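# Sort loose seals into bins by size

## Task

Place each loose seal into the bin that matches its size. Every seal must rest in its correct bin on its own, not held there by the robot. At the end, open the grippers and move the arms away.

## Robot and tools

Robot: two 6-joint arms with parallel grippers, named left_arm and right_arm. Scene frame: origin on the table top between the arms, +x out over the table, +z up. left_arm is on the +y side; the names say nothing about image sides. Bases (URDF root) sit at left_arm (-0.038, +0.252, 0) m, quat_wxyz (+1.000, 0, 0, -0.023), and right_arm (-0.033, -0.338, 0) m, quat_wxyz (+0.996, 0, 0, +0.086). A gripper's fingers point along its +z and close along its y. end_effector_position is the pinch point between the pads, roughly 1 cm short of the fingertips.

execute_actions takes "actions", a list holding zero or one item, plus optional "pictures" (boolean; images come by default). Empty list: a look, which commands nothing and returns state. Action item: {"rows": [...], "steps": n}, n from 1 to 15 (default 15), each step 1/30 s. Rows apply one per step; if rows are fewer than steps the last row repeats. Wait item: {"steps": n} with no rows, n up to 300; it returns once that many steps have passed since the previous result, counting time spent replying.

Each row is one flat list of 14 numbers, all in [-1, 1], always both arms: left_arm waist, shoulder, elbow, wrist pitch, wrist yaw, wrist roll, opening; then the same seven for right_arm. The six joint numbers are offsets, not poses: scaled displacements measured from the joint angles in the most recent result that reported them (before any such result in the scene, and for second and later calls within one reply, measured from where the arm is when the action begins). They are not relative to the preceding row. A value of 1.0 equals 1.264 rad waist, 1.32 shoulder, 1.276 elbow, 1.83 wrist pitch, 1.686 wrist yaw, 2.022 wrist roll. Joint ranges (rad): waist -2.880 to 2.880, shoulder 0.000 to 3.142, elbow 0.000 to 3.019, wrist pitch -1.693 to 1.571, wrist yaw -1.571 to 1.571, wrist roll -2.094 to 2.094. A call asking any joint to go outward beyond its range by over 0.019 rad is refused and nothing is sent. True limits may differ by up to 0.019 rad; targets past the real end are clipped there and a "joint sent to its limit" line appears (possibly about an earlier, still running action); its absence proves nothing. Opening is absolute, not an offset: +1 fully open (pads 0.094 m apart), -1 closed.

Zero offsets are not a pause: they pull the arm back to the reference angles, and an arm can sag a bit more each action. To hold a posture, in a reply's first call send offsets that return to the desired angles, zeros in later calls, and push the aim further if a joint keeps falling short. Speed is capped: each joint target stays within a lead of the measured angle (waist 0.264, shoulder 0.32, elbow 0.276, wrist pitch 0.33, wrist yaw 0.186, wrist roll 0.522 rad), and targets are scaled back if they would move the gripper over 70 mm from its measured spot, so big moves need several actions. Between calls the arms keep heading to the last row's target until they have all nearly stopped (slow or blocked counts as stopped) or a step is HELD; then only a new action moves them further. Fingers still closing or opening finish anyway. The simulation keeps running while you think and write.

Results: a state line `left_arm: …` | `right_arm: …` with each gripper's end_effector_position (m) and end_effector_quat_wxyz in the scene frame; printed positions can be off, more so far from the base. Joint positions and Joint velocities give, per arm, six joints (rad, rad/s) then the pad gap (m, m/s). grip_measured is the finger opening on the command scale; each gripper's reading may be off by about 1 mm, constant within a scene. "joint command not followed" means a clearance check altered or blocked joint targets on some steps; the rest of the row still ran. HELD marks steps where your row, fully or partly, was not sent. MOTOR HOT appears from 85 °C; at 100 °C an OVER-TEMPERATURE FAULT makes that arm and gripper go limp and drop until cooled. Holding loads, even while you think, heats motors.

Gripping: outside the ends of the scale, fingers go to where grip_measured would equal your command. To hold something command about 0.03 below grip_measured; less squeezes more lightly. Pad force tops out near 50 to 62 N (lower on some grippers, and less on parts under about 2 mm thick); first contact can spike. Occasional tugs on held parts or pushes on loose objects happen.

zoom_image: camera (cam_low, cam_left_wrist or cam_right_wrist) and region [x0, y0, x1, y1] in pixels of that camera's latest image, origin at top-left, at most 504 by 504; returns a closer view. All images are 504x504. Calibration is given per camera (cam_low pinhole+radial; wrist cameras fisheye, pose computed from joint readings) and may be slightly off. read_manual returns only licence texts. finished_scene takes "scene", the current scene's number; it ends and grades the scene irreversibly, so call it only when the seals are settled in their bins and the grippers are open and clear. A reply with no tool call ends everything.

Avoid: knocking or placing anything off the table, dropping or slipping parts, slamming, hard pushes, arms colliding or pressing each other, and overheating. Smooth, economical motion is preferred.

Each tool is called after ">>>" as name([rows], argument=value, ...), one row to a line, values as JSON.

## Session

>>> execute_actions(actions=[])

Scene clock: 0.00 s of 6900.00 s.
left_arm: end_effector_position=(+0.6578, -0.0616, +0.1402) grip_measured=+1.000 end_effector_quat_wxyz=(+0.179, +0.908, +0.350, +0.147) | right_arm: end_effector_position=(+0.6186, -0.5395, +0.1627) grip_measured=+1.000 end_effector_quat_wxyz=(+0.309, +0.202, +0.911, +0.186)
Joint positions: left_arm=[-0.365  2.115  1.959 -0.951  0.046  1.982  0.094] | right_arm=[-0.586  1.845  1.511 -0.645 -0.47   0.169  0.094]
Joint velocities: left_arm=[-0.005  0.005 -0.007 -0.002  0.037  0.022  0.   ] | right_arm=[ 0.005 -0.015  0.002  0.002 -0.007  0.066  0.   ]

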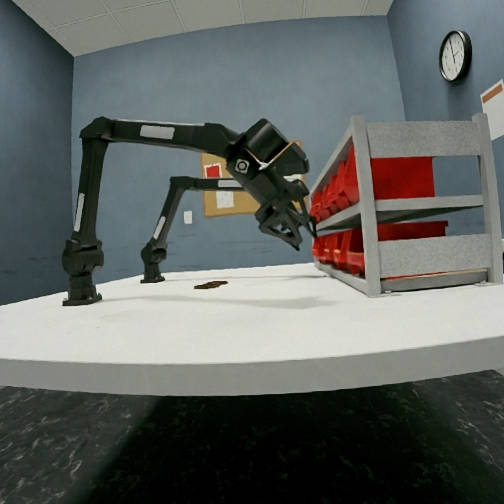

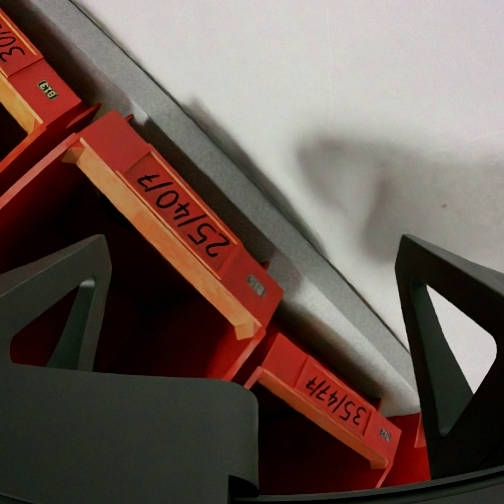

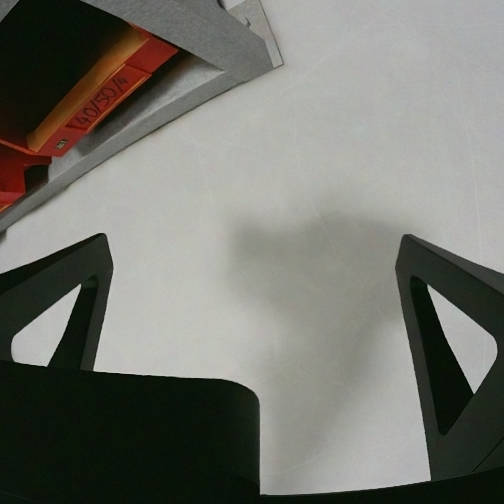

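>>> zoom_image(camera="cam_low", region=[170, 260, 260, 310])

>>> zoom_image(camera="cam_low", region=[290, 110, 504, 310])

Region (170, 260, 260, 310) of cam_low's 504x504 image, scaled by 5.600, with more detail than that image has.

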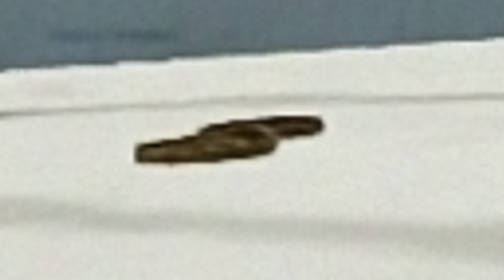

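Region (290, 110, 504, 310) of cam_low's 504x504 image, scaled by 2.355, with more detail than that image has; it fills the top 471 rows of this view, and the rest is white.

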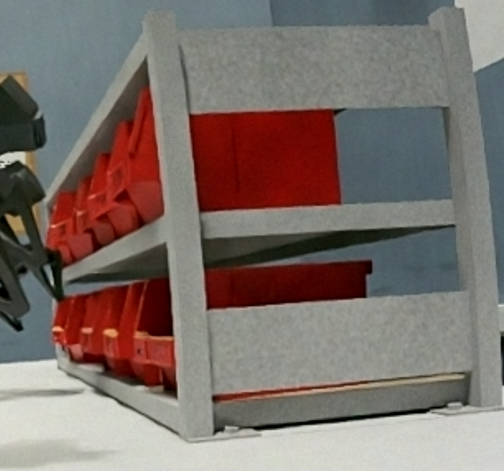

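>>> execute_actions([
  {"rows":[[-0.034,-0.615,-0.651,-0.243,-0.027,-0.98,1,0,-0.651,-0.731,0.1,0.279,-0.084,1]]},
], pictures=false)

>>> execute_actions([
  {"steps":30},
])

Scene clock: 44.73 s of 6900.00 s.
left_arm: end_effector_position=(+0.3342, +0.0829, +0.1864) grip_measured=+1.000 end_effector_quat_wxyz=(-0.001, +0.739, +0.673, -0.002) | right_arm: end_effector_position=(+0.3126, -0.4892, +0.1620) grip_measured=+1.000 end_effector_quat_wxyz=(+0.352, +0.203, +0.911, -0.067)
Joint positions: left_arm=[-0.376  1.432  1.214 -1.355  0.004  1.241  0.094] | right_arm=[-0.585  0.943  0.59  -0.485 -0.003  0.028  0.094]
Joint velocities: left_arm=[-0.103 -1.929 -1.389 -0.413  0.037 -2.689  0.   ] | right_arm=[ 0.005 -0.952 -0.774 -0.007  0.051 -0.066  0.   ]
Steps of this call (steps 1 to 90: nothing new was sent; then 41.23 s passed at rest; steps 91 to 105: all 15 steps of this action). Readings (joint positions):
91: left_arm=[-0.366 2.103 1.941 -0.967 0.037 1.944] | right_arm=[-0.585 1.828 1.482 -0.611 -0.409 0.152]
92: left_arm=[-0.366 2.076 1.897 -1.005 0.029 1.902] | right_arm=[-0.585 1.792 1.420 -0.569 -0.342 0.134]
94: left_arm=[-0.366 2.006 1.796 -1.097 0.019 1.820] | right_arm=[-0.585 1.694 1.282 -0.532 -0.210 0.107]
98: left_arm=[-0.367 1.837 1.590 -1.240 0.009 1.647] | right_arm=[-0.585 1.441 1.008 -0.503 -0.037 0.069]
105: the state above

Scene clock: 45.73 s of 6900.00 s.
left_arm: end_effector_position=(+0.2869, +0.0964, +0.1993) grip_measured=+1.000 end_effector_quat_wxyz=(-0.006, +0.229, +0.973, -0.000) | right_arm: end_effector_position=(+0.3077, -0.4872, +0.1366) grip_measured=+1.000 end_effector_quat_wxyz=(+0.325, +0.197, +0.923, -0.065)
Joint positions: left_arm=[-0.397  1.304  1.123 -1.402  0.003  0.018  0.094] | right_arm=[-0.585  0.985  0.567 -0.478 -0.002  0.01   0.094]
Joint velocities: left_arm=[-0.005 -0.005 -0.007 -0.017  0.022 -0.051  0.   ] | right_arm=[-0.015 -0.005 -0.022 -0.012  0.007  0.11   0.   ]
Steps of this call (steps 1 to 30: the robot went on to your last target). Readings (joint positions):
1: left_arm=[-0.381 1.369 1.170 -1.371 0.003 1.144] | right_arm=[-0.585 0.922 0.572 -0.485 -0.003 0.024]
2: left_arm=[-0.386 1.315 1.141 -1.386 0.003 1.045] | right_arm=[-0.585 0.921 0.567 -0.485 -0.002 0.021]
4: left_arm=[-0.394 1.250 1.125 -1.402 0.003 0.849] | right_arm=[-0.585 0.941 0.567 -0.479 -0.002 0.017]
8: left_arm=[-0.397 1.249 1.126 -1.402 0.003 0.454] | right_arm=[-0.585 0.982 0.567 -0.478 -0.002 0.013]
30: the state above
camera_calibration (this result's frames):
cam_left_wrist: T_world_to_cam=[[-0.430671, -0.902189, 0.024039, 0.201473], [-0.711853, 0.355944, 0.60545, 0.0493767], [-0.554786, 0.243638, -0.79552, 0.419337], [0, 0, 0, 1]] pos_world=[0.35456, 0.0620248, 0.298853]
cam_right_wrist: T_world_to_cam=[[-0.403987, -0.914747, -0.00572672, -0.320438], [-0.912702, 0.403489, -0.0645935, 0.493535], [0.0613974, -0.0208682, -0.997895, 0.233461], [0, 0, 0, 1]] pos_world=[0.306663, -0.487384, 0.263014]

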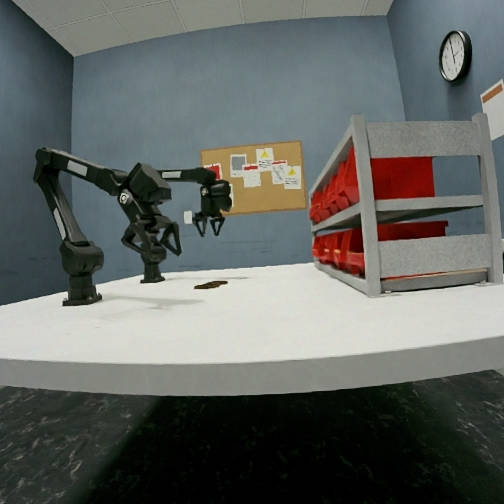

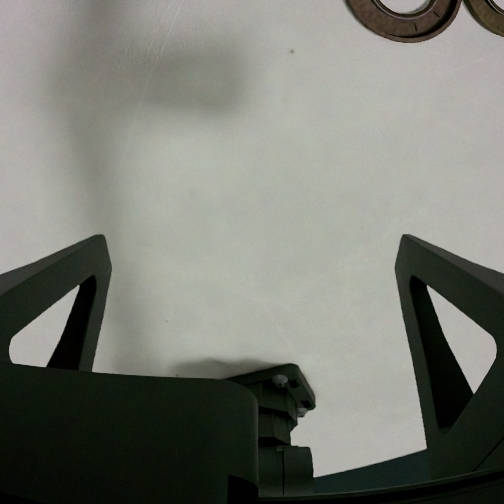

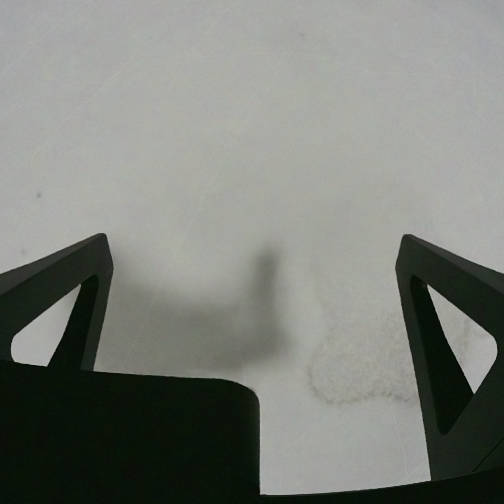

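>>> execute_actions([
  {"rows":[[-0.08,0,0,0.05,0,0,1,0.15,0,0,0.16,0,0,1],[-0.08,0,0,0.05,0,0,1,0.15,0,0,0.16,0,0,1],[-0.08,0,0,0.05,0,0,1,0.15,0,0,0.16,0,0,1],[-0.16,0,0,0.1,0,0,1,0.3,0,0,0.32,0,0,1],[-0.16,0,0,0.1,0,0,1,0.3,0,0,0.32,0,0,1],[-0.16,0,0,0.1,0,0,1,0.3,0,0,0.32,0,0,1],[-0.25,0,0,0.15,0,0,1,0.46,0,0.01,0.55,0,0,1]]},
], pictures=false)

>>> execute_actions([
  {"steps":20},
])

Scene clock: 60.53 s of 6900.00 s.
left_arm: end_effector_position=(+0.2612, -0.0470, +0.2057) grip_measured=+1.000 end_effector_quat_wxyz=(+0.114, +0.385, +0.915, -0.049) | right_arm: end_effector_position=(+0.4212, -0.2544, +0.3410) grip_measured=+1.000 end_effector_quat_wxyz=(+0.725, -0.061, +0.682, +0.071)
Joint positions: left_arm=[-0.734  1.303  1.119 -1.139  0.006  0.015  0.094] | right_arm=[ 0.009  0.982  0.558  0.486 -0.006  0.01   0.094]
Joint velocities: left_arm=[ 0.063 -0.005  0.017  0.012  0.022 -0.037  0.   ] | right_arm=[ 0.044 -0.063 -0.002  0.579  0.022 -0.095  0.   ]
Steps of this call (steps 1 to 15: the robot went on to your last target; steps 16 to 90: nothing new was sent; then 11.30 s passed at rest; steps 91 to 105: all 15 steps of this action). Readings (joint positions):
91: left_arm=[-0.403 1.304 1.122 -1.387 0.000 0.015] | right_arm=[-0.571 0.985 0.563 -0.430 0.004 0.010]
92: left_arm=[-0.417 1.303 1.121 -1.363 -0.000 0.015] | right_arm=[-0.539 0.986 0.556 -0.356 0.004 0.010]
94: left_arm=[-0.464 1.303 1.120 -1.315 -0.002 0.015] | right_arm=[-0.447 0.986 0.555 -0.234 0.003 0.010]
98: left_arm=[-0.621 1.302 1.119 -1.192 -0.000 0.015] | right_arm=[-0.233 0.987 0.555 0.033 0.002 0.010]
105: the state above

Scene clock: 61.20 s of 6900.00 s.
left_arm: end_effector_position=(+0.2635, -0.0447, +0.2057) grip_measured=+1.000 end_effector_quat_wxyz=(+0.114, +0.382, +0.916, -0.048) | right_arm: end_effector_position=(+0.4206, -0.2546, +0.3467) grip_measured=+1.000 end_effector_quat_wxyz=(+0.733, -0.060, +0.674, +0.072)
Joint positions: left_arm=[-0.727  1.303  1.119 -1.139  0.005  0.015  0.094] | right_arm=[ 0.009  0.981  0.558  0.508 -0.005  0.01   0.094]
Joint velocities: left_arm=[-0.005 -0.005  0.002 -0.002 -0.007  0.081  0.   ] | right_arm=[-0.005 -0.005  0.002 -0.002  0.007 -0.081  0.   ]
Steps of this call (steps 1 to 20: the robot went on to your last target). Readings (joint positions):
1: left_arm=[-0.732 1.303 1.119 -1.139 0.005 0.015] | right_arm=[0.009 0.981 0.558 0.500 -0.005 0.010]
2: left_arm=[-0.730 1.303 1.119 -1.139 0.005 0.015] | right_arm=[0.009 0.981 0.558 0.505 -0.005 0.010]
4: left_arm=[-0.727 1.303 1.119 -1.139 0.005 0.015] | right_arm=[0.009 0.981 0.558 0.508 -0.005 0.010]
8: left_arm=[-0.727 1.303 1.119 -1.139 0.005 0.015] | right_arm=[0.009 0.981 0.558 0.508 -0.005 0.010]
20: the state above
camera_calibration (this result's frames):
cam_left_wrist: T_world_to_cam=[[-0.702594, -0.711141, 0.0253149, 0.143879], [-0.650988, 0.656717, 0.380706, 0.122687], [-0.28736, 0.251002, -0.924349, 0.402062], [0, 0, 0, 1]] pos_world=[0.296493, -0.0791706, 0.321296]
cam_right_wrist: T_world_to_cam=[[0.185235, -0.982676, -0.0059551, -0.325958], [-0.494128, -0.0879019, -0.864934, 0.492609], [0.849427, 0.163159, -0.50185, -0.0154921], [0, 0, 0, 1]] pos_world=[0.31695, -0.274482, 0.416359]

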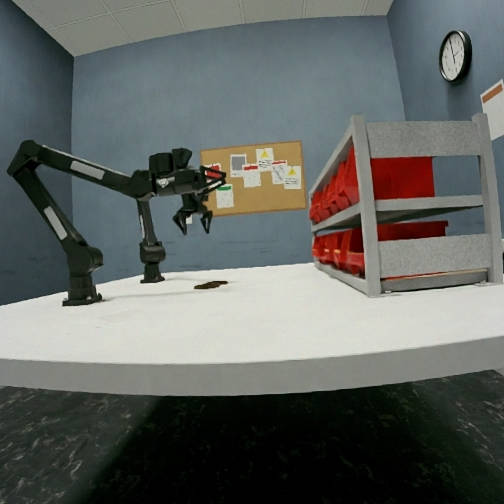

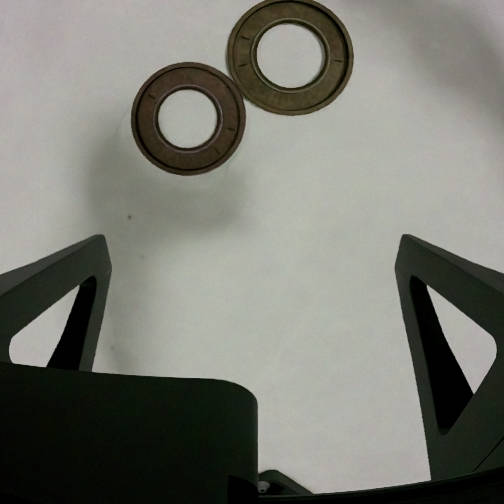

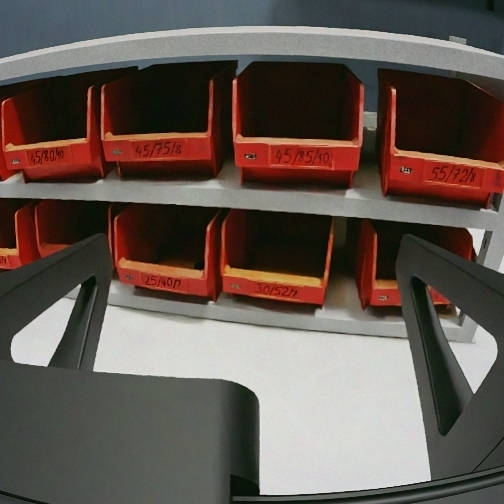

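>>> zoom_image(camera="cam_left_wrist", region=[120, 0, 370, 190])

>>> zoom_image(camera="cam_right_wrist", region=[0, 50, 250, 310])

>>> zoom_image(camera="cam_right_wrist", region=[220, 50, 504, 310])

Region (120, 0, 370, 190) of cam_left_wrist's 504x504 image, scaled by 2.016, with more detail than that image has; it fills the top 383 rows of this view, and the rest is white.

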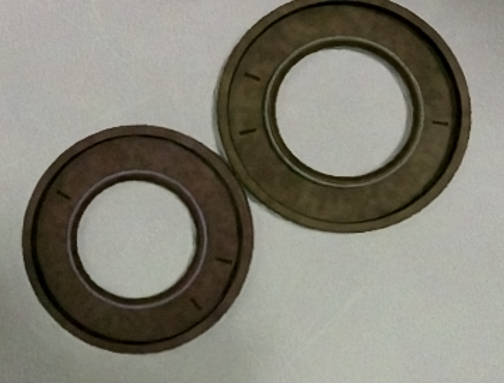

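Region (0, 50, 250, 310) of cam_right_wrist's 504x504 image, scaled by 1.938, with more detail than that image has; it fills the left 485 columns of this view, and the rest is white.

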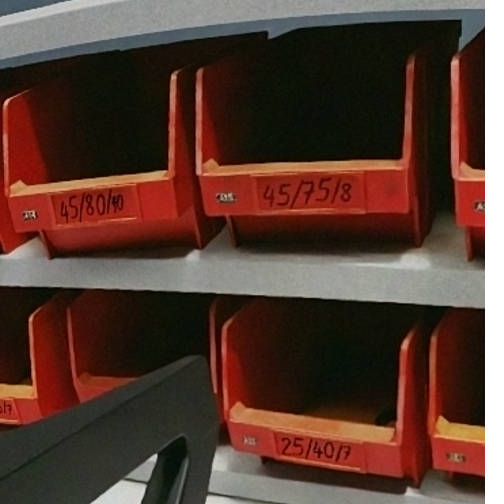

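Region (220, 50, 504, 310) of cam_right_wrist's 504x504 image, scaled by 1.775, with more detail than that image has; it fills the top 461 rows of this view, and the rest is white.

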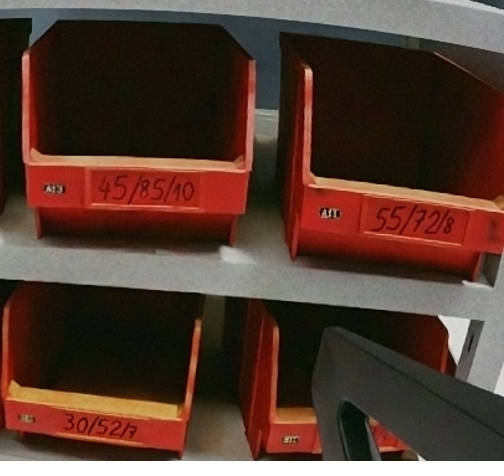

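>>> execute_actions([
  {"rows":[[0.1,0,0,0,0,0,1,0,0,0,0,0,0,1],[0.1,0,0,0,0,0,1,0,0,0,0,0,0,1],[0.2,0,0,0,0,0,1,0,0,0,0,-0.1,0,1],[0.2,0,0,0,0,0,1,0,0,0,0,-0.1,0,1],[0.3,0,0,0,0,0,1,0,0,0,0,-0.2,0,1],[0.4,0,0,0,0,0,1,0,0,0,0,-0.2,0,1],[0.5,0,0,0,0,0,1,0,0,0,0,-0.3,0,1],[0.6,0,0,0,0,0,1,0,0,0,0,-0.33,0,1],[0.7,0,0,0,0,0,1,0,0,0,0,-0.33,0,1],[0.8,0,0,0,0,0,1,0,0,0,0,-0.33,0,1],[0.9,0,0,0,0,0,1,0,0,0,0,-0.33,0,1]]},
], pictures=false)

>>> execute_actions([
  {"steps":20},
])

>>> zoom_image(camera="cam_right_wrist", region=[0, 40, 300, 300])

Scene clock: 82.80 s of 6900.00 s.
left_arm: end_effector_position=(+0.3845, +0.2367, +0.2057) grip_measured=+1.000 end_effector_quat_wxyz=(+0.124, +0.024, +0.992, -0.005) | right_arm: end_effector_position=(+0.3794, -0.1722, +0.3445) grip_measured=+1.000 end_effector_quat_wxyz=(+0.687, -0.256, +0.631, +0.252)
Joint positions: left_arm=[ 0.015  1.303  1.119 -1.139  0.008  0.015  0.094] | right_arm=[ 0.005  0.981  0.558  0.508 -0.558  0.01   0.094]
Joint velocities: left_arm=[ 1.812 -0.005 -0.007  0.002 -0.022  0.051  0.   ] | right_arm=[ 0.005 -0.015 -0.017  0.002  0.022 -0.125  0.   ]
Steps of this call (steps 1 to 15: the robot went on to your last target; steps 16 to 90: nothing new was sent; then 18.10 s passed at rest; steps 91 to 105: all 15 steps of this action). Readings (joint positions):
91: left_arm=[-0.719 1.303 1.119 -1.139 0.009 0.015] | right_arm=[0.009 0.981 0.558 0.508 -0.005 0.010]
92: left_arm=[-0.702 1.303 1.119 -1.139 0.010 0.015] | right_arm=[0.009 0.981 0.558 0.508 -0.005 0.010]
94: left_arm=[-0.632 1.303 1.119 -1.139 0.011 0.015] | right_arm=[0.007 0.981 0.558 0.508 -0.142 0.010]
98: left_arm=[-0.416 1.303 1.119 -1.139 0.010 0.015] | right_arm=[0.005 0.981 0.558 0.508 -0.492 0.010]
105: the state above

Scene clock: 83.47 s of 6900.00 s.
left_arm: end_effector_position=(+0.3559, +0.4056, +0.2057) grip_measured=+1.000 end_effector_quat_wxyz=(+0.122, -0.177, +0.976, +0.022) | right_arm: end_effector_position=(+0.3794, -0.1722, +0.3445) grip_measured=+1.000 end_effector_quat_wxyz=(+0.687, -0.256, +0.631, +0.252)
Joint positions: left_arm=[ 0.421  1.303  1.119 -1.139  0.004  0.015  0.094] | right_arm=[ 0.005  0.981  0.558  0.508 -0.558  0.01   0.094]
Joint velocities: left_arm=[-0.015  0.005 -0.022  0.007 -0.081  0.037  0.   ] | right_arm=[-0.015 -0.005 -0.007 -0.012  0.007 -0.022  0.   ]
Steps of this call (steps 1 to 20: the robot went on to your last target). Readings (joint positions):
1: left_arm=[0.077 1.303 1.119 -1.139 0.007 0.015] | right_arm=[0.005 0.981 0.558 0.508 -0.558 0.010]
2: left_arm=[0.140 1.303 1.119 -1.139 0.007 0.015] | right_arm=[0.005 0.981 0.558 0.508 -0.558 0.010]
4: left_arm=[0.265 1.303 1.119 -1.139 0.007 0.015] | right_arm=[0.005 0.981 0.558 0.508 -0.558 0.010]
8: left_arm=[0.442 1.303 1.119 -1.139 -0.002 0.015] | right_arm=[0.005 0.981 0.558 0.508 -0.558 0.010]
20: the state above
camera_calibration (this result's frames):
cam_left_wrist: T_world_to_cam=[[0.360736, -0.932354, 0.024206, 0.240538], [-0.865674, -0.325053, 0.380722, 0.361739], [-0.3471, -0.158295, -0.924373, 0.502868], [0, 0, 0, 1]] pos_world=[0.400923, 0.421452, 0.321293]
cam_right_wrist: T_world_to_cam=[[0.669372, -0.741964, 0.0378181, -0.394656], [-0.359031, -0.36763, -0.857872, 0.375772], [0.650414, 0.560658, -0.512469, 0.15252], [0, 0, 0, 1]] pos_world=[0.299884, -0.240187, 0.415451]

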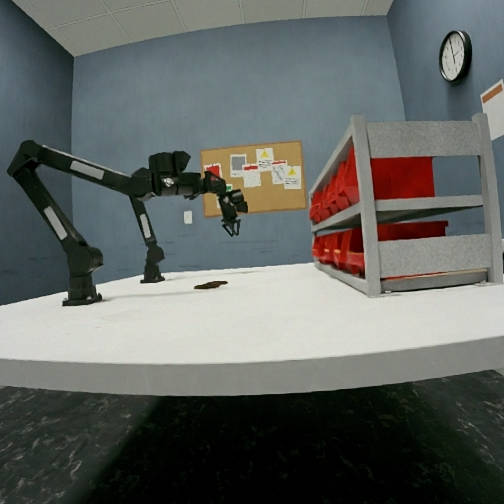

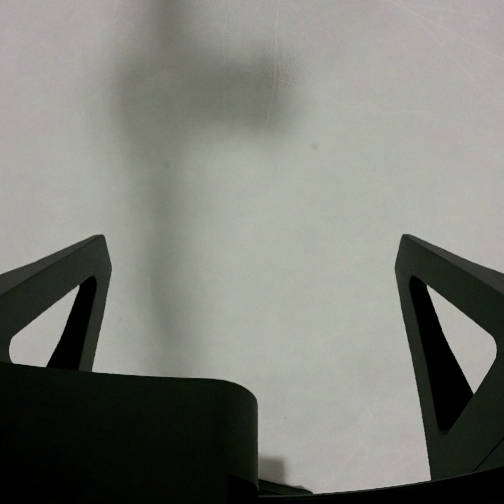

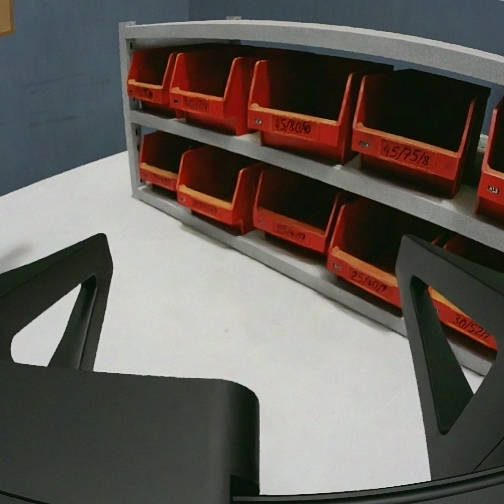

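Region (0, 40, 300, 300) of cam_right_wrist's 504x504 image, scaled by 1.680, with more detail than that image has; it fills the top 437 rows of this view, and the rest is white.

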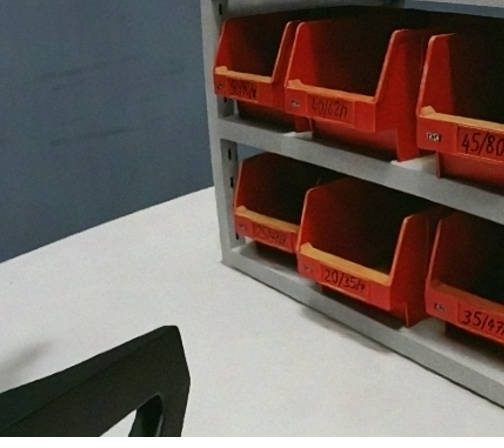

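>>> zoom_image(camera="cam_right_wrist", region=[120, 50, 230, 130])

Region (120, 50, 230, 130) of cam_right_wrist's 504x504 image, scaled by 4.582, with more detail than that image has; it fills the top 367 rows of this view, and the rest is white.

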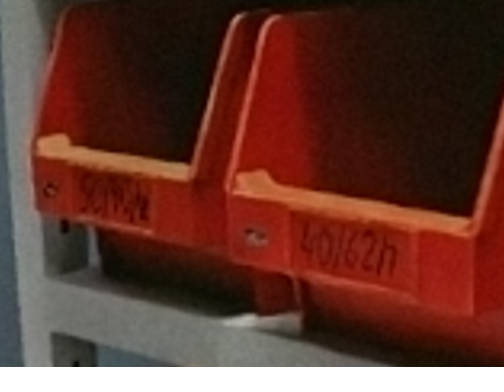

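>>> execute_actions([
  {"rows":[[0,0,0,0,0,0,1,0.1,0.03,0.03,-0.1,0.07,0,-0.2],[0,0,0,0,0,0,1,0.1,0.03,0.03,-0.1,0.07,0,-0.2],[0,0,0,0,0,0,1,0.15,0.06,0.05,-0.15,0.1,0,-0.2],[0,0,0,0,0,0,1,0.2,0.09,0.06,-0.2,0.14,0,-0.2],[0,0,0,0,0,0,1,0.25,0.12,0.08,-0.25,0.18,0,-0.2],[0,0,0,0,0,0,1,0.3,0.15,0.09,-0.3,0.22,0,-0.2],[0,0,0,0,0,0,1,0.35,0.18,0.11,-0.35,0.26,0,-0.2],[0,0,0,0,0,0,1,0.4,0.21,0.12,-0.4,0.3,0,-0.2],[0,0,0,0,0,0,1,0.45,0.24,0.14,-0.44,0.331,0,-0.2],[0,0,0,0,0,0,1,0.488,0.27,0.155,-0.47,0.331,0,-0.2],[0,0,0,0,0,0,1,0.488,0.29,0.16,-0.47,0.331,0,-0.2],[0,0,0,0,0,0,1,0.488,0.31,0.16,-0.47,0.331,0,-0.2],[0,0,0,0,0,0,1,0.488,0.33,0.16,-0.47,0.331,0,-0.2],[0,0,0,0,0,0,1,0.488,0.347,0.16,-0.47,0.331,-0.005,-0.2]]},
], pictures=false)

>>> execute_actions([
  {"steps":20},
])

Scene clock: 163.33 s of 6900.00 s.
left_arm: end_effector_position=(+0.3559, +0.4056, +0.2057) grip_measured=+1.000 end_effector_quat_wxyz=(+0.122, -0.177, +0.976, +0.022) | right_arm: end_effector_position=(+0.2814, -0.0079, +0.0636) grip_measured=-0.198 end_effector_quat_wxyz=(+0.253, -0.375, +0.885, +0.115)
Joint positions: left_arm=[ 0.421  1.303  1.119 -1.139  0.004  0.015  0.094] | right_arm=[ 0.635  1.416  0.725 -0.317 -0.01   0.009  0.038]
Joint velocities: left_arm=[ 0.015  0.005  0.007 -0.007 -0.007 -0.066  0.   ] | right_arm=[ 0.464  1.021  0.095 -0.335 -0.007 -0.037 -0.   ]
Steps of this call (steps 1 to 15: the robot went on to your last target; steps 16 to 90: nothing new was sent; then 76.37 s passed at rest; steps 91 to 105: all 15 steps of this action). Readings (joint positions):
91: left_arm=[0.421 1.303 1.119 -1.139 0.004 0.015] | right_arm=[0.017 0.981 0.560 0.473 -0.495 0.010]
92: left_arm=[0.421 1.303 1.119 -1.139 0.004 0.015] | right_arm=[0.039 0.983 0.565 0.423 -0.458 0.010]
94: left_arm=[0.421 1.303 1.119 -1.139 0.004 0.015] | right_arm=[0.115 1.005 0.576 0.306 -0.371 0.010]
98: left_arm=[0.421 1.303 1.119 -1.139 0.004 0.015] | right_arm=[0.324 1.120 0.622 0.039 -0.151 0.010]
105: the state above

Scene clock: 164.00 s of 6900.00 s.
left_arm: end_effector_position=(+0.3559, +0.4056, +0.2057) grip_measured=+1.000 end_effector_quat_wxyz=(+0.122, -0.177, +0.976, +0.022) | right_arm: end_effector_position=(+0.2756, -0.0140, +0.0456) grip_measured=-0.198 end_effector_quat_wxyz=(+0.226, -0.378, +0.892, +0.100)
Joint positions: left_arm=[ 0.421  1.303  1.119 -1.139  0.004  0.015  0.094] | right_arm=[ 0.637  1.45   0.725 -0.346 -0.003  0.009  0.038]
Joint velocities: left_arm=[-0.005 -0.005 -0.017  0.002  0.022  0.022  0.   ] | right_arm=[ 0.005 -0.015  0.007  0.012 -0.022 -0.007  0.   ]
Steps of this call (steps 1 to 20: the robot went on to your last target). Readings (joint positions):
1: left_arm=[0.421 1.303 1.119 -1.139 0.004 0.015] | right_arm=[0.645 1.444 0.725 -0.327 -0.010 0.009]
2: left_arm=[0.421 1.303 1.119 -1.139 0.004 0.015] | right_arm=[0.646 1.463 0.725 -0.336 -0.009 0.009]
4: left_arm=[0.421 1.303 1.119 -1.139 0.004 0.015] | right_arm=[0.642 1.474 0.725 -0.346 -0.004 0.009]
8: left_arm=[0.421 1.303 1.119 -1.139 0.004 0.015] | right_arm=[0.637 1.459 0.725 -0.346 -0.003 0.009]
20: the state above
camera_calibration (this result's frames):
cam_left_wrist: T_world_to_cam=[[0.360736, -0.932354, 0.024206, 0.240538], [-0.865674, -0.325053, 0.380722, 0.361739], [-0.3471, -0.158295, -0.924373, 0.502868], [0, 0, 0, 1]] pos_world=[0.400923, 0.421452, 0.321293]
cam_right_wrist: T_world_to_cam=[[0.722173, -0.691697, -0.00462356, -0.208392], [-0.687152, -0.718161, 0.109848, 0.181601], [-0.0793024, -0.0761525, -0.993938, 0.192325], [0, 0, 0, 1]] pos_world=[0.290534, 0.000920369, 0.170247]

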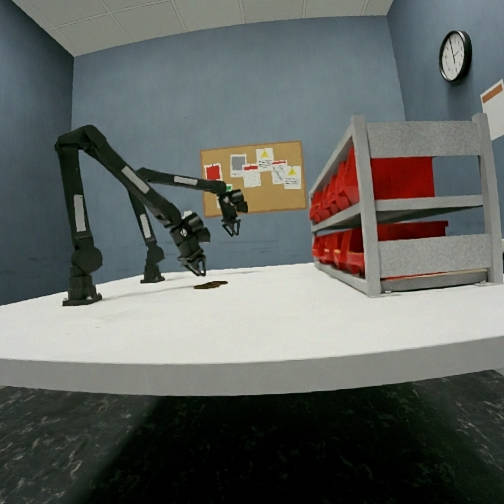

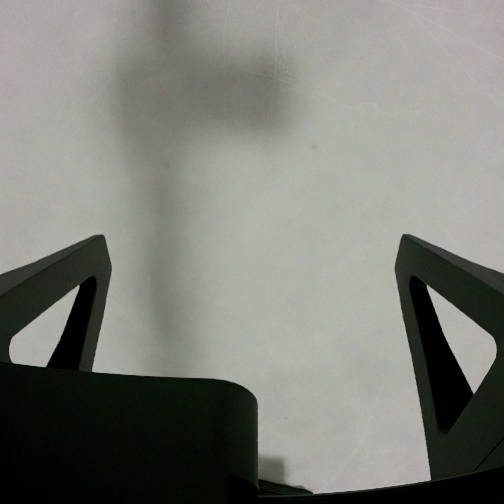

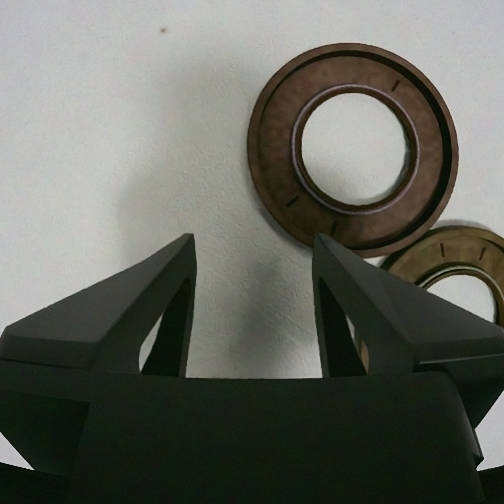

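>>> execute_actions([
  {"rows":[[0,0,0,0,0,0,1,-0.01,0,0.04,0.01,0,0,-0.2],[0,0,0,0,0,0,1,-0.01,0,0.04,0.01,0,0,-0.2],[0,0,0,0,0,0,1,-0.015,0.01,0.06,0.02,0,0,-0.2],[0,0,0,0,0,0,1,-0.02,0.02,0.08,0.026,0,0,-0.2],[0,0,0,0,0,0,1,-0.02,0.03,0.096,0.026,0,0,-0.2],[0,0,0,0,0,0,1,-0.02,0.04,0.096,0.026,0,0,-0.2],[0,0,0,0,0,0,1,-0.02,0.05,0.096,0.026,0,0,-0.2],[0,0,0,0,0,0,1,-0.02,0.06,0.096,0.026,0,0,-0.2],[0,0,0,0,0,0,1,-0.02,0.07,0.096,0.026,0,0,-0.2],[0,0,0,0,0,0,1,-0.02,0.078,0.096,0.026,0,0,-0.2]]},
], pictures=false)

>>> execute_actions([
  {"steps":15},
])

Scene clock: 187.30 s of 6900.00 s.
left_arm: end_effector_position=(+0.3559, +0.4056, +0.2057) grip_measured=+1.000 end_effector_quat_wxyz=(+0.122, -0.177, +0.976, +0.022) | right_arm: end_effector_position=(+0.3127, +0.0184, +0.0525) grip_measured=-0.198 end_effector_quat_wxyz=(+0.250, -0.372, +0.887, +0.109)
Joint positions: left_arm=[ 0.421  1.303  1.119 -1.139  0.004  0.015  0.094] | right_arm=[ 0.628  1.54   0.829 -0.307 -0.003  0.009  0.038]
Joint velocities: left_arm=[-0.005 -0.005  0.007 -0.007 -0.066 -0.037  0.   ] | right_arm=[-0.005  0.103 -0.007 -0.002  0.037  0.007 -0.   ]
Steps of this call (steps 1 to 15: the robot went on to your last target; steps 16 to 90: nothing new was sent; then 19.80 s passed at rest; steps 91 to 105: all 15 steps of this action). Readings (joint positions):
91: left_arm=[0.421 1.303 1.119 -1.139 0.004 0.015] | right_arm=[0.637 1.450 0.726 -0.346 -0.003 0.009]
92: left_arm=[0.421 1.303 1.119 -1.139 0.004 0.015] | right_arm=[0.637 1.450 0.728 -0.346 -0.003 0.009]
94: left_arm=[0.421 1.303 1.119 -1.139 0.004 0.015] | right_arm=[0.637 1.452 0.739 -0.340 -0.003 0.009]
98: left_arm=[0.421 1.303 1.119 -1.139 0.004 0.015] | right_arm=[0.631 1.482 0.804 -0.318 -0.003 0.009]
105: the state above

Scene clock: 187.80 s of 6900.00 s.
left_arm: end_effector_position=(+0.3559, +0.4056, +0.2057) grip_measured=+1.000 end_effector_quat_wxyz=(+0.122, -0.177, +0.976, +0.022) | right_arm: end_effector_position=(+0.3125, +0.0182, +0.0503) grip_measured=-0.198 end_effector_quat_wxyz=(+0.248, -0.372, +0.888, +0.108)
Joint positions: left_arm=[ 0.421  1.303  1.119 -1.139  0.004  0.015  0.094] | right_arm=[ 0.628  1.545  0.829 -0.307 -0.003  0.009  0.038]
Joint velocities: left_arm=[-0.005  0.015 -0.002  0.007  0.022 -0.007  0.   ] | right_arm=[-0.005 -0.005 -0.002 -0.002 -0.051  0.037 -0.   ]
Steps of this call (steps 1 to 15: the robot went on to your last target). Readings (joint positions):
1: left_arm=[0.421 1.303 1.119 -1.139 0.004 0.015] | right_arm=[0.628 1.543 0.829 -0.307 -0.003 0.009]
2: left_arm=[0.421 1.303 1.119 -1.139 0.004 0.015] | right_arm=[0.628 1.545 0.829 -0.307 -0.003 0.009]
4: left_arm=[0.421 1.303 1.119 -1.139 0.004 0.015] | right_arm=[0.628 1.545 0.829 -0.307 -0.003 0.009]
8: left_arm=[0.421 1.303 1.119 -1.139 0.004 0.015] | right_arm=[0.628 1.545 0.829 -0.307 -0.003 0.009]
15: the state above
All arms were judged still, so your last target was given up. Only a new action makes them travel on or press farther. Fingers that are still opening or closing keep moving.
camera_calibration (this result's frames):
cam_left_wrist: T_world_to_cam=[[0.360736, -0.932354, 0.024206, 0.240538], [-0.865674, -0.325053, 0.380722, 0.361739], [-0.3471, -0.158295, -0.924373, 0.502868], [0, 0, 0, 1]] pos_world=[0.400923, 0.421452, 0.321293]
cam_right_wrist: T_world_to_cam=[[0.715968, -0.698117, -0.00476255, -0.210706], [-0.696589, -0.714822, 0.0615844, 0.234813], [-0.0463974, -0.0407749, -0.998091, 0.19164], [0, 0, 0, 1]] pos_world=[0.323319, 0.0285662, 0.175809]

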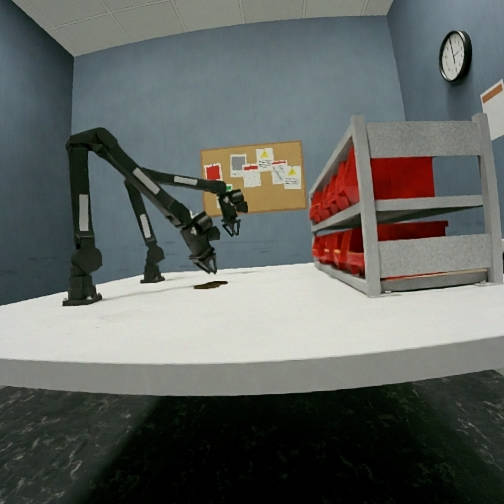

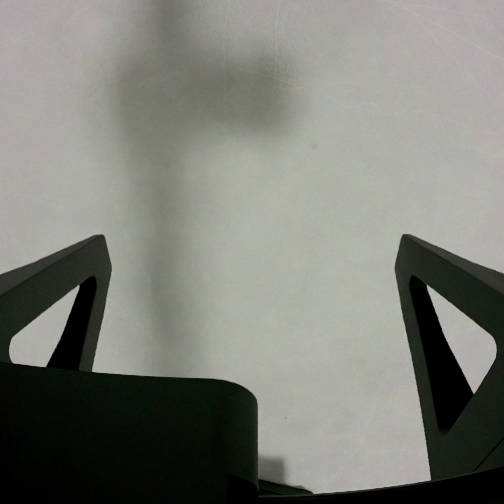

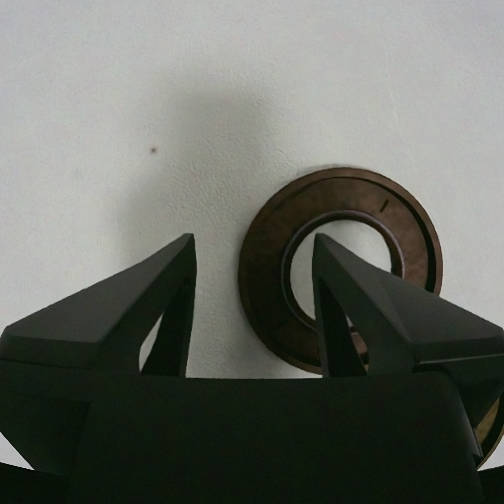

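>>> execute_actions([
  {"rows":[[0,0,0,0,0,0,1,-0.01,0.01,0.01,0,0,0,-0.2],[0,0,0,0,0,0,1,-0.015,0.015,0.01,0,0,0,-0.2],[0,0,0,0,0,0,1,-0.02,0.02,0.01,0,0,0,-0.2],[0,0,0,0,0,0,1,-0.02,0.025,0.01,0,0,0,-0.2],[0,0,0,0,0,0,1,-0.02,0.03,0.01,0,0,0,-0.2],[0,0,0,0,0,0,1,-0.02,0.035,0.01,0,0,0,-0.2],[0,0,0,0,0,0,1,-0.02,0.04,0.01,0,0,0,-0.2],[0,0,0,0,0,0,1,-0.02,0.045,0.01,0,0,0,-0.2],[0,0,0,0,0,0,1,-0.02,0.05,0.01,0,0,0,-0.2],[0,0,0,0,0,0,1,-0.02,0.055,0.01,0,0,0,-0.2]]},
], pictures=false)

>>> execute_actions([
  {"steps":15},
])

Scene clock: 200.20 s of 6900.00 s.
left_arm: end_effector_position=(+0.3559, +0.4056, +0.2057) grip_measured=+1.000 end_effector_quat_wxyz=(+0.122, -0.177, +0.976, +0.022) | right_arm: end_effector_position=(+0.3115, +0.0108, +0.0210) grip_measured=-0.198 end_effector_quat_wxyz=(+0.221, -0.371, +0.897, +0.095)
Joint positions: left_arm=[ 0.421  1.303  1.119 -1.139  0.004  0.015  0.094] | right_arm=[ 0.619  1.607  0.829 -0.307 -0.003  0.009  0.038]
Joint velocities: left_arm=[ 0.015 -0.005 -0.017 -0.012 -0.051 -0.007  0.   ] | right_arm=[-0.005  0.044 -0.002  0.017 -0.022 -0.007 -0.001]
Steps of this call (steps 1 to 90: nothing new was sent; then 8.90 s passed at rest; steps 91 to 105: all 15 steps of this action). Readings (joint positions):
91: left_arm=[0.421 1.303 1.119 -1.139 0.004 0.015] | right_arm=[0.628 1.545 0.829 -0.307 -0.003 0.009]
92: left_arm=[0.421 1.303 1.119 -1.139 0.004 0.015] | right_arm=[0.628 1.545 0.829 -0.307 -0.003 0.009]
94: left_arm=[0.421 1.303 1.119 -1.139 0.004 0.015] | right_arm=[0.626 1.546 0.829 -0.307 -0.003 0.009]
98: left_arm=[0.421 1.303 1.119 -1.139 0.004 0.015] | right_arm=[0.620 1.563 0.829 -0.307 -0.003 0.009]
105: the state above

Scene clock: 200.70 s of 6900.00 s.
left_arm: end_effector_position=(+0.3559, +0.4056, +0.2057) grip_measured=+1.000 end_effector_quat_wxyz=(+0.122, -0.177, +0.976, +0.022) | right_arm: end_effector_position=(+0.3115, +0.0108, +0.0208) grip_measured=-0.198 end_effector_quat_wxyz=(+0.221, -0.371, +0.897, +0.095)
Joint positions: left_arm=[ 0.421  1.303  1.119 -1.139  0.004  0.015  0.094] | right_arm=[ 0.619  1.607  0.829 -0.307 -0.003  0.009  0.038]
Joint velocities: left_arm=[-0.005 -0.005  0.007 -0.022 -0.007 -0.081  0.   ] | right_arm=[-0.024 -0.005 -0.002 -0.002 -0.022 -0.022 -0.001]
Steps of this call (steps 1 to 15: the robot went on to your last target). Readings (joint positions):
1: left_arm=[0.421 1.303 1.119 -1.139 0.004 0.015] | right_arm=[0.619 1.607 0.829 -0.307 -0.003 0.009]
2: left_arm=[0.421 1.303 1.119 -1.139 0.004 0.015] | right_arm=[0.619 1.607 0.829 -0.307 -0.003 0.009]
4: left_arm=[0.421 1.303 1.119 -1.139 0.004 0.015] | right_arm=[0.619 1.607 0.829 -0.307 -0.003 0.009]
8: left_arm=[0.421 1.303 1.119 -1.139 0.004 0.015] | right_arm=[0.619 1.607 0.829 -0.307 -0.003 0.009]
15: the state above
All arms were judged still, so your last target was given up. Only a new action makes them travel on or press farther. Fingers that are still opening or closing keep moving.
camera_calibration (this result's frames):
cam_left_wrist: T_world_to_cam=[[0.360736, -0.932354, 0.024206, 0.240538], [-0.865674, -0.325053, 0.380722, 0.361739], [-0.3471, -0.158295, -0.924373, 0.502868], [0, 0, 0, 1]] pos_world=[0.400923, 0.421452, 0.321293]
cam_right_wrist: T_world_to_cam=[[0.709341, -0.70485, -0.00458101, -0.213218], [-0.699027, -0.704286, 0.123866, 0.230037], [-0.0905335, -0.0846612, -0.992288, 0.175954], [0, 0, 0, 1]] pos_world=[0.327976, 0.026621, 0.145126]

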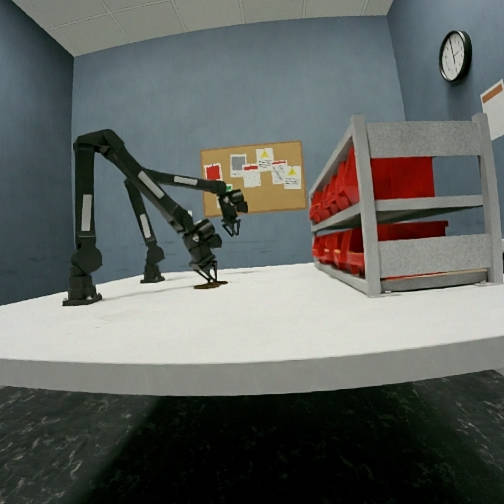

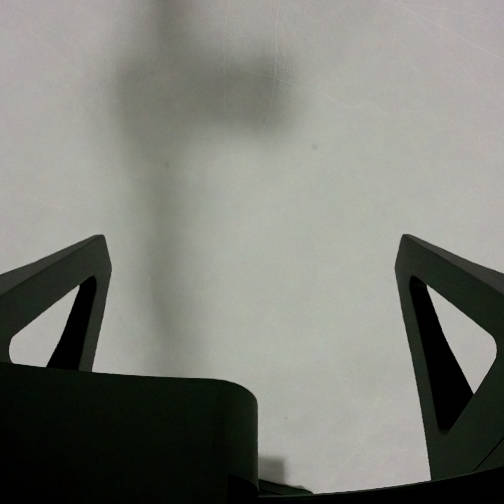

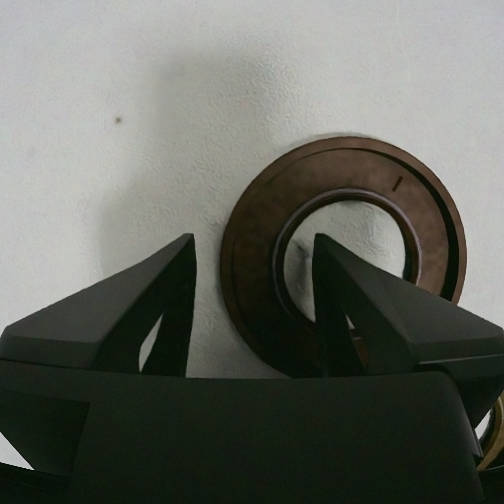

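>>> execute_actions([
  {"rows":[[0,0,0,0,0,0,1,0,0.01,0.01,0,0,0,-0.2],[0,0,0,0,0,0,1,0,0.014,0.01,0,0,0,-0.2],[0,0,0,0,0,0,1,0,0.018,0.01,0,0,0,-0.2],[0,0,0,0,0,0,1,0,0.022,0.01,0,0,0,-0.2],[0,0,0,0,0,0,1,0,0.026,0.01,0,0,0,-0.2]]},
])

>>> zoom_image(camera="cam_low", region=[170, 240, 260, 300])

Scene clock: 211.50 s of 6900.00 s.
left_arm: end_effector_position=(+0.3559, +0.4056, +0.2057) grip_measured=+1.000 end_effector_quat_wxyz=(+0.122, -0.177, +0.976, +0.022) | right_arm: end_effector_position=(+0.3103, +0.0095, +0.0135) grip_measured=-0.198 end_effector_quat_wxyz=(+0.214, -0.371, +0.899, +0.092)
Joint positions: left_arm=[ 0.421  1.303  1.119 -1.139  0.004  0.015  0.094] | right_arm=[ 0.619  1.623  0.829 -0.307 -0.003  0.009  0.038]
Joint velocities: left_arm=[ 0.015 -0.015 -0.002 -0.027 -0.022  0.022  0.   ] | right_arm=[-0.015 -0.015 -0.017  0.007  0.007 -0.066  0.   ]
Steps of this call (steps 1 to 90: nothing new was sent; then 7.30 s passed at rest; steps 91 to 105: all 15 steps of this action). Readings (joint positions):
91: left_arm=[0.421 1.303 1.119 -1.139 0.004 0.015] | right_arm=[0.619 1.607 0.829 -0.307 -0.003 0.009]
92: left_arm=[0.421 1.303 1.119 -1.139 0.004 0.015] | right_arm=[0.619 1.607 0.829 -0.307 -0.003 0.009]
94: left_arm=[0.421 1.303 1.119 -1.139 0.004 0.015] | right_arm=[0.619 1.608 0.829 -0.307 -0.003 0.009]
98: left_arm=[0.421 1.303 1.119 -1.139 0.004 0.015] | right_arm=[0.619 1.617 0.829 -0.307 -0.003 0.009]
105: the state above
camera_calibration (this result's frames):
cam_left_wrist: T_world_to_cam=[[0.360736, -0.932354, 0.024206, 0.240538], [-0.865674, -0.325053, 0.380722, 0.361739], [-0.3471, -0.158295, -0.924373, 0.502868], [0, 0, 0, 1]] pos_world=[0.400923, 0.421452, 0.321293]
cam_right_wrist: T_world_to_cam=[[0.709291, -0.704901, -0.0045328, -0.213242], [-0.69758, -0.702821, 0.13937, 0.22851], [-0.101428, -0.0956922, -0.99023, 0.171936], [0, 0, 0, 1]] pos_world=[0.328094, 0.0267404, 0.137442]

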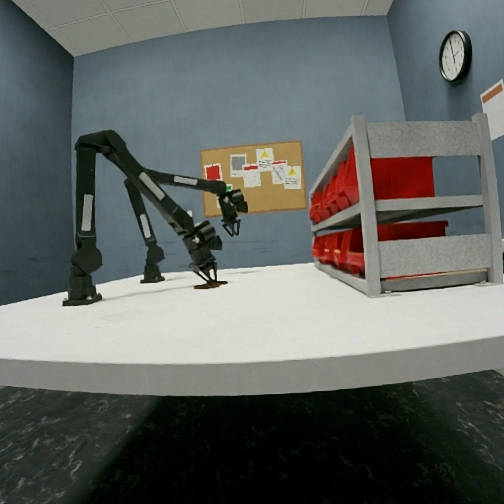

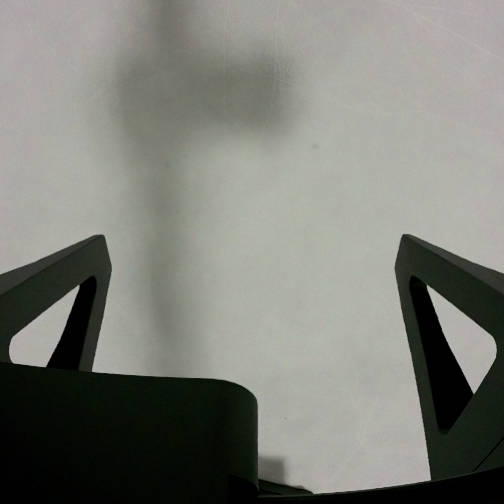

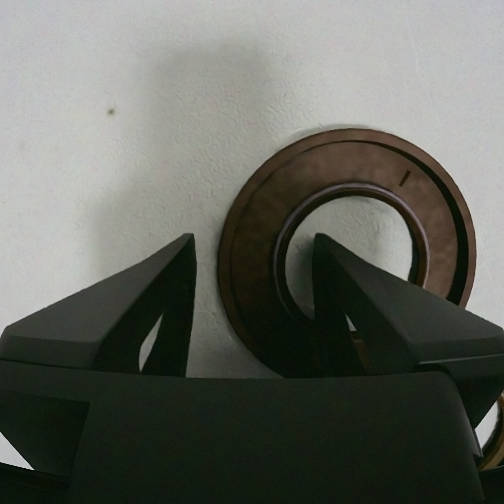

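Region (170, 240, 260, 300) of cam_low's 504x504 image, scaled by 5.600, with more detail than that image has.

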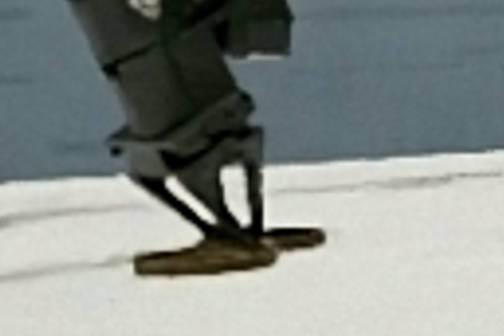

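>>> execute_actions([
  {"rows":[[0,0,0,0,0,0,1,0,0.01,0.01,0,0,0,-0.3],[0,0,0,0,0,0,1,0,0.01,0.01,0,0,0,-0.35],[0,0,0,0,0,0,1,0,0.01,0.01,0,0,0,-0.4],[0,0,0,0,0,0,1,0,0.01,0.01,0,0,0,-0.44],[0,0,0,0,0,0,1,0,0.01,0.01,0,0,0,-0.48],[0,0,0,0,0,0,1,0,0.01,0.01,0,0,0,-0.51],[0,0,0,0,0,0,1,0,0.01,0.01,0,0,0,-0.54],[0,0,0,0,0,0,1,0,0.01,0.01,0,0,0,-0.57],[0,0,0,0,0,0,1,0,0.01,0.01,0,0,0,-0.59]]},
])

Scene clock: 221.00 s of 6900.00 s.
left_arm: end_effector_position=(+0.3559, +0.4056, +0.2057) grip_measured=+1.000 end_effector_quat_wxyz=(+0.122, -0.177, +0.976, +0.022) | right_arm: end_effector_position=(+0.3103, +0.0095, +0.0135) grip_measured=-0.571 end_effector_quat_wxyz=(+0.214, -0.371, +0.899, +0.092)
Joint positions: left_arm=[ 0.421  1.303  1.119 -1.139  0.004  0.015  0.094] | right_arm=[ 0.619  1.623  0.829 -0.307 -0.003  0.009  0.02 ]
Joint velocities: left_arm=[ 0.005  0.015 -0.007  0.022 -0.007  0.051  0.   ] | right_arm=[-0.005  0.015 -0.022 -0.007  0.051 -0.022 -0.001]
Steps of this call (steps 1 to 15: the robot went on to your last target; steps 16 to 90: nothing new was sent; then 6.00 s passed at rest; steps 91 to 105: all 15 steps of this action). Readings (joint positions):
91: left_arm=[0.421 1.303 1.119 -1.139 0.004 0.015] | right_arm=[0.619 1.623 0.829 -0.307 -0.003 0.009]
92: left_arm=[0.421 1.303 1.119 -1.139 0.004 0.015] | right_arm=[0.619 1.623 0.829 -0.307 -0.003 0.009]
94: left_arm=[0.421 1.303 1.119 -1.139 0.004 0.015] | right_arm=[0.619 1.623 0.829 -0.307 -0.003 0.009]
98: left_arm=[0.421 1.303 1.119 -1.139 0.004 0.015] | right_arm=[0.619 1.623 0.829 -0.307 -0.003 0.009]
105: the state above
camera_calibration (this result's frames):
cam_left_wrist: T_world_to_cam=[[0.360736, -0.932354, 0.024206, 0.240538], [-0.865674, -0.325053, 0.380722, 0.361739], [-0.3471, -0.158295, -0.924373, 0.502868], [0, 0, 0, 1]] pos_world=[0.400923, 0.421452, 0.321293]
cam_right_wrist: T_world_to_cam=[[0.709291, -0.704901, -0.0045328, -0.213242], [-0.69758, -0.702821, 0.13937, 0.22851], [-0.101428, -0.0956922, -0.99023, 0.171936], [0, 0, 0, 1]] pos_world=[0.328094, 0.0267404, 0.137442]

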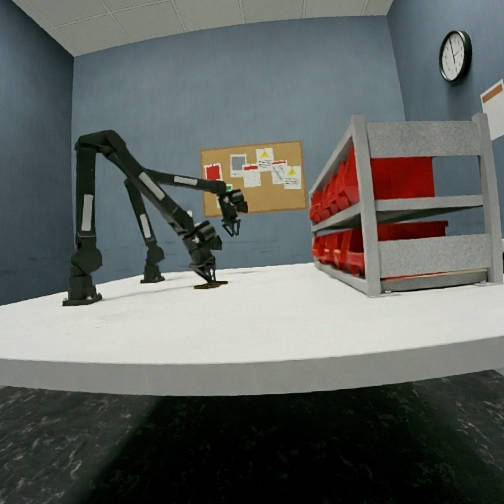

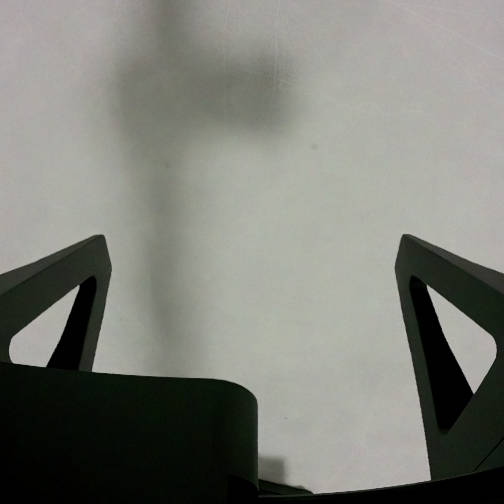

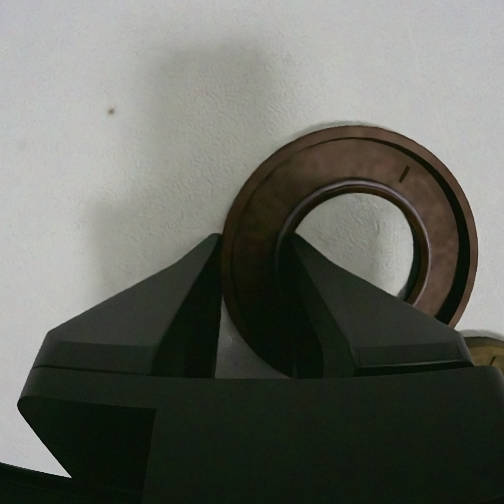

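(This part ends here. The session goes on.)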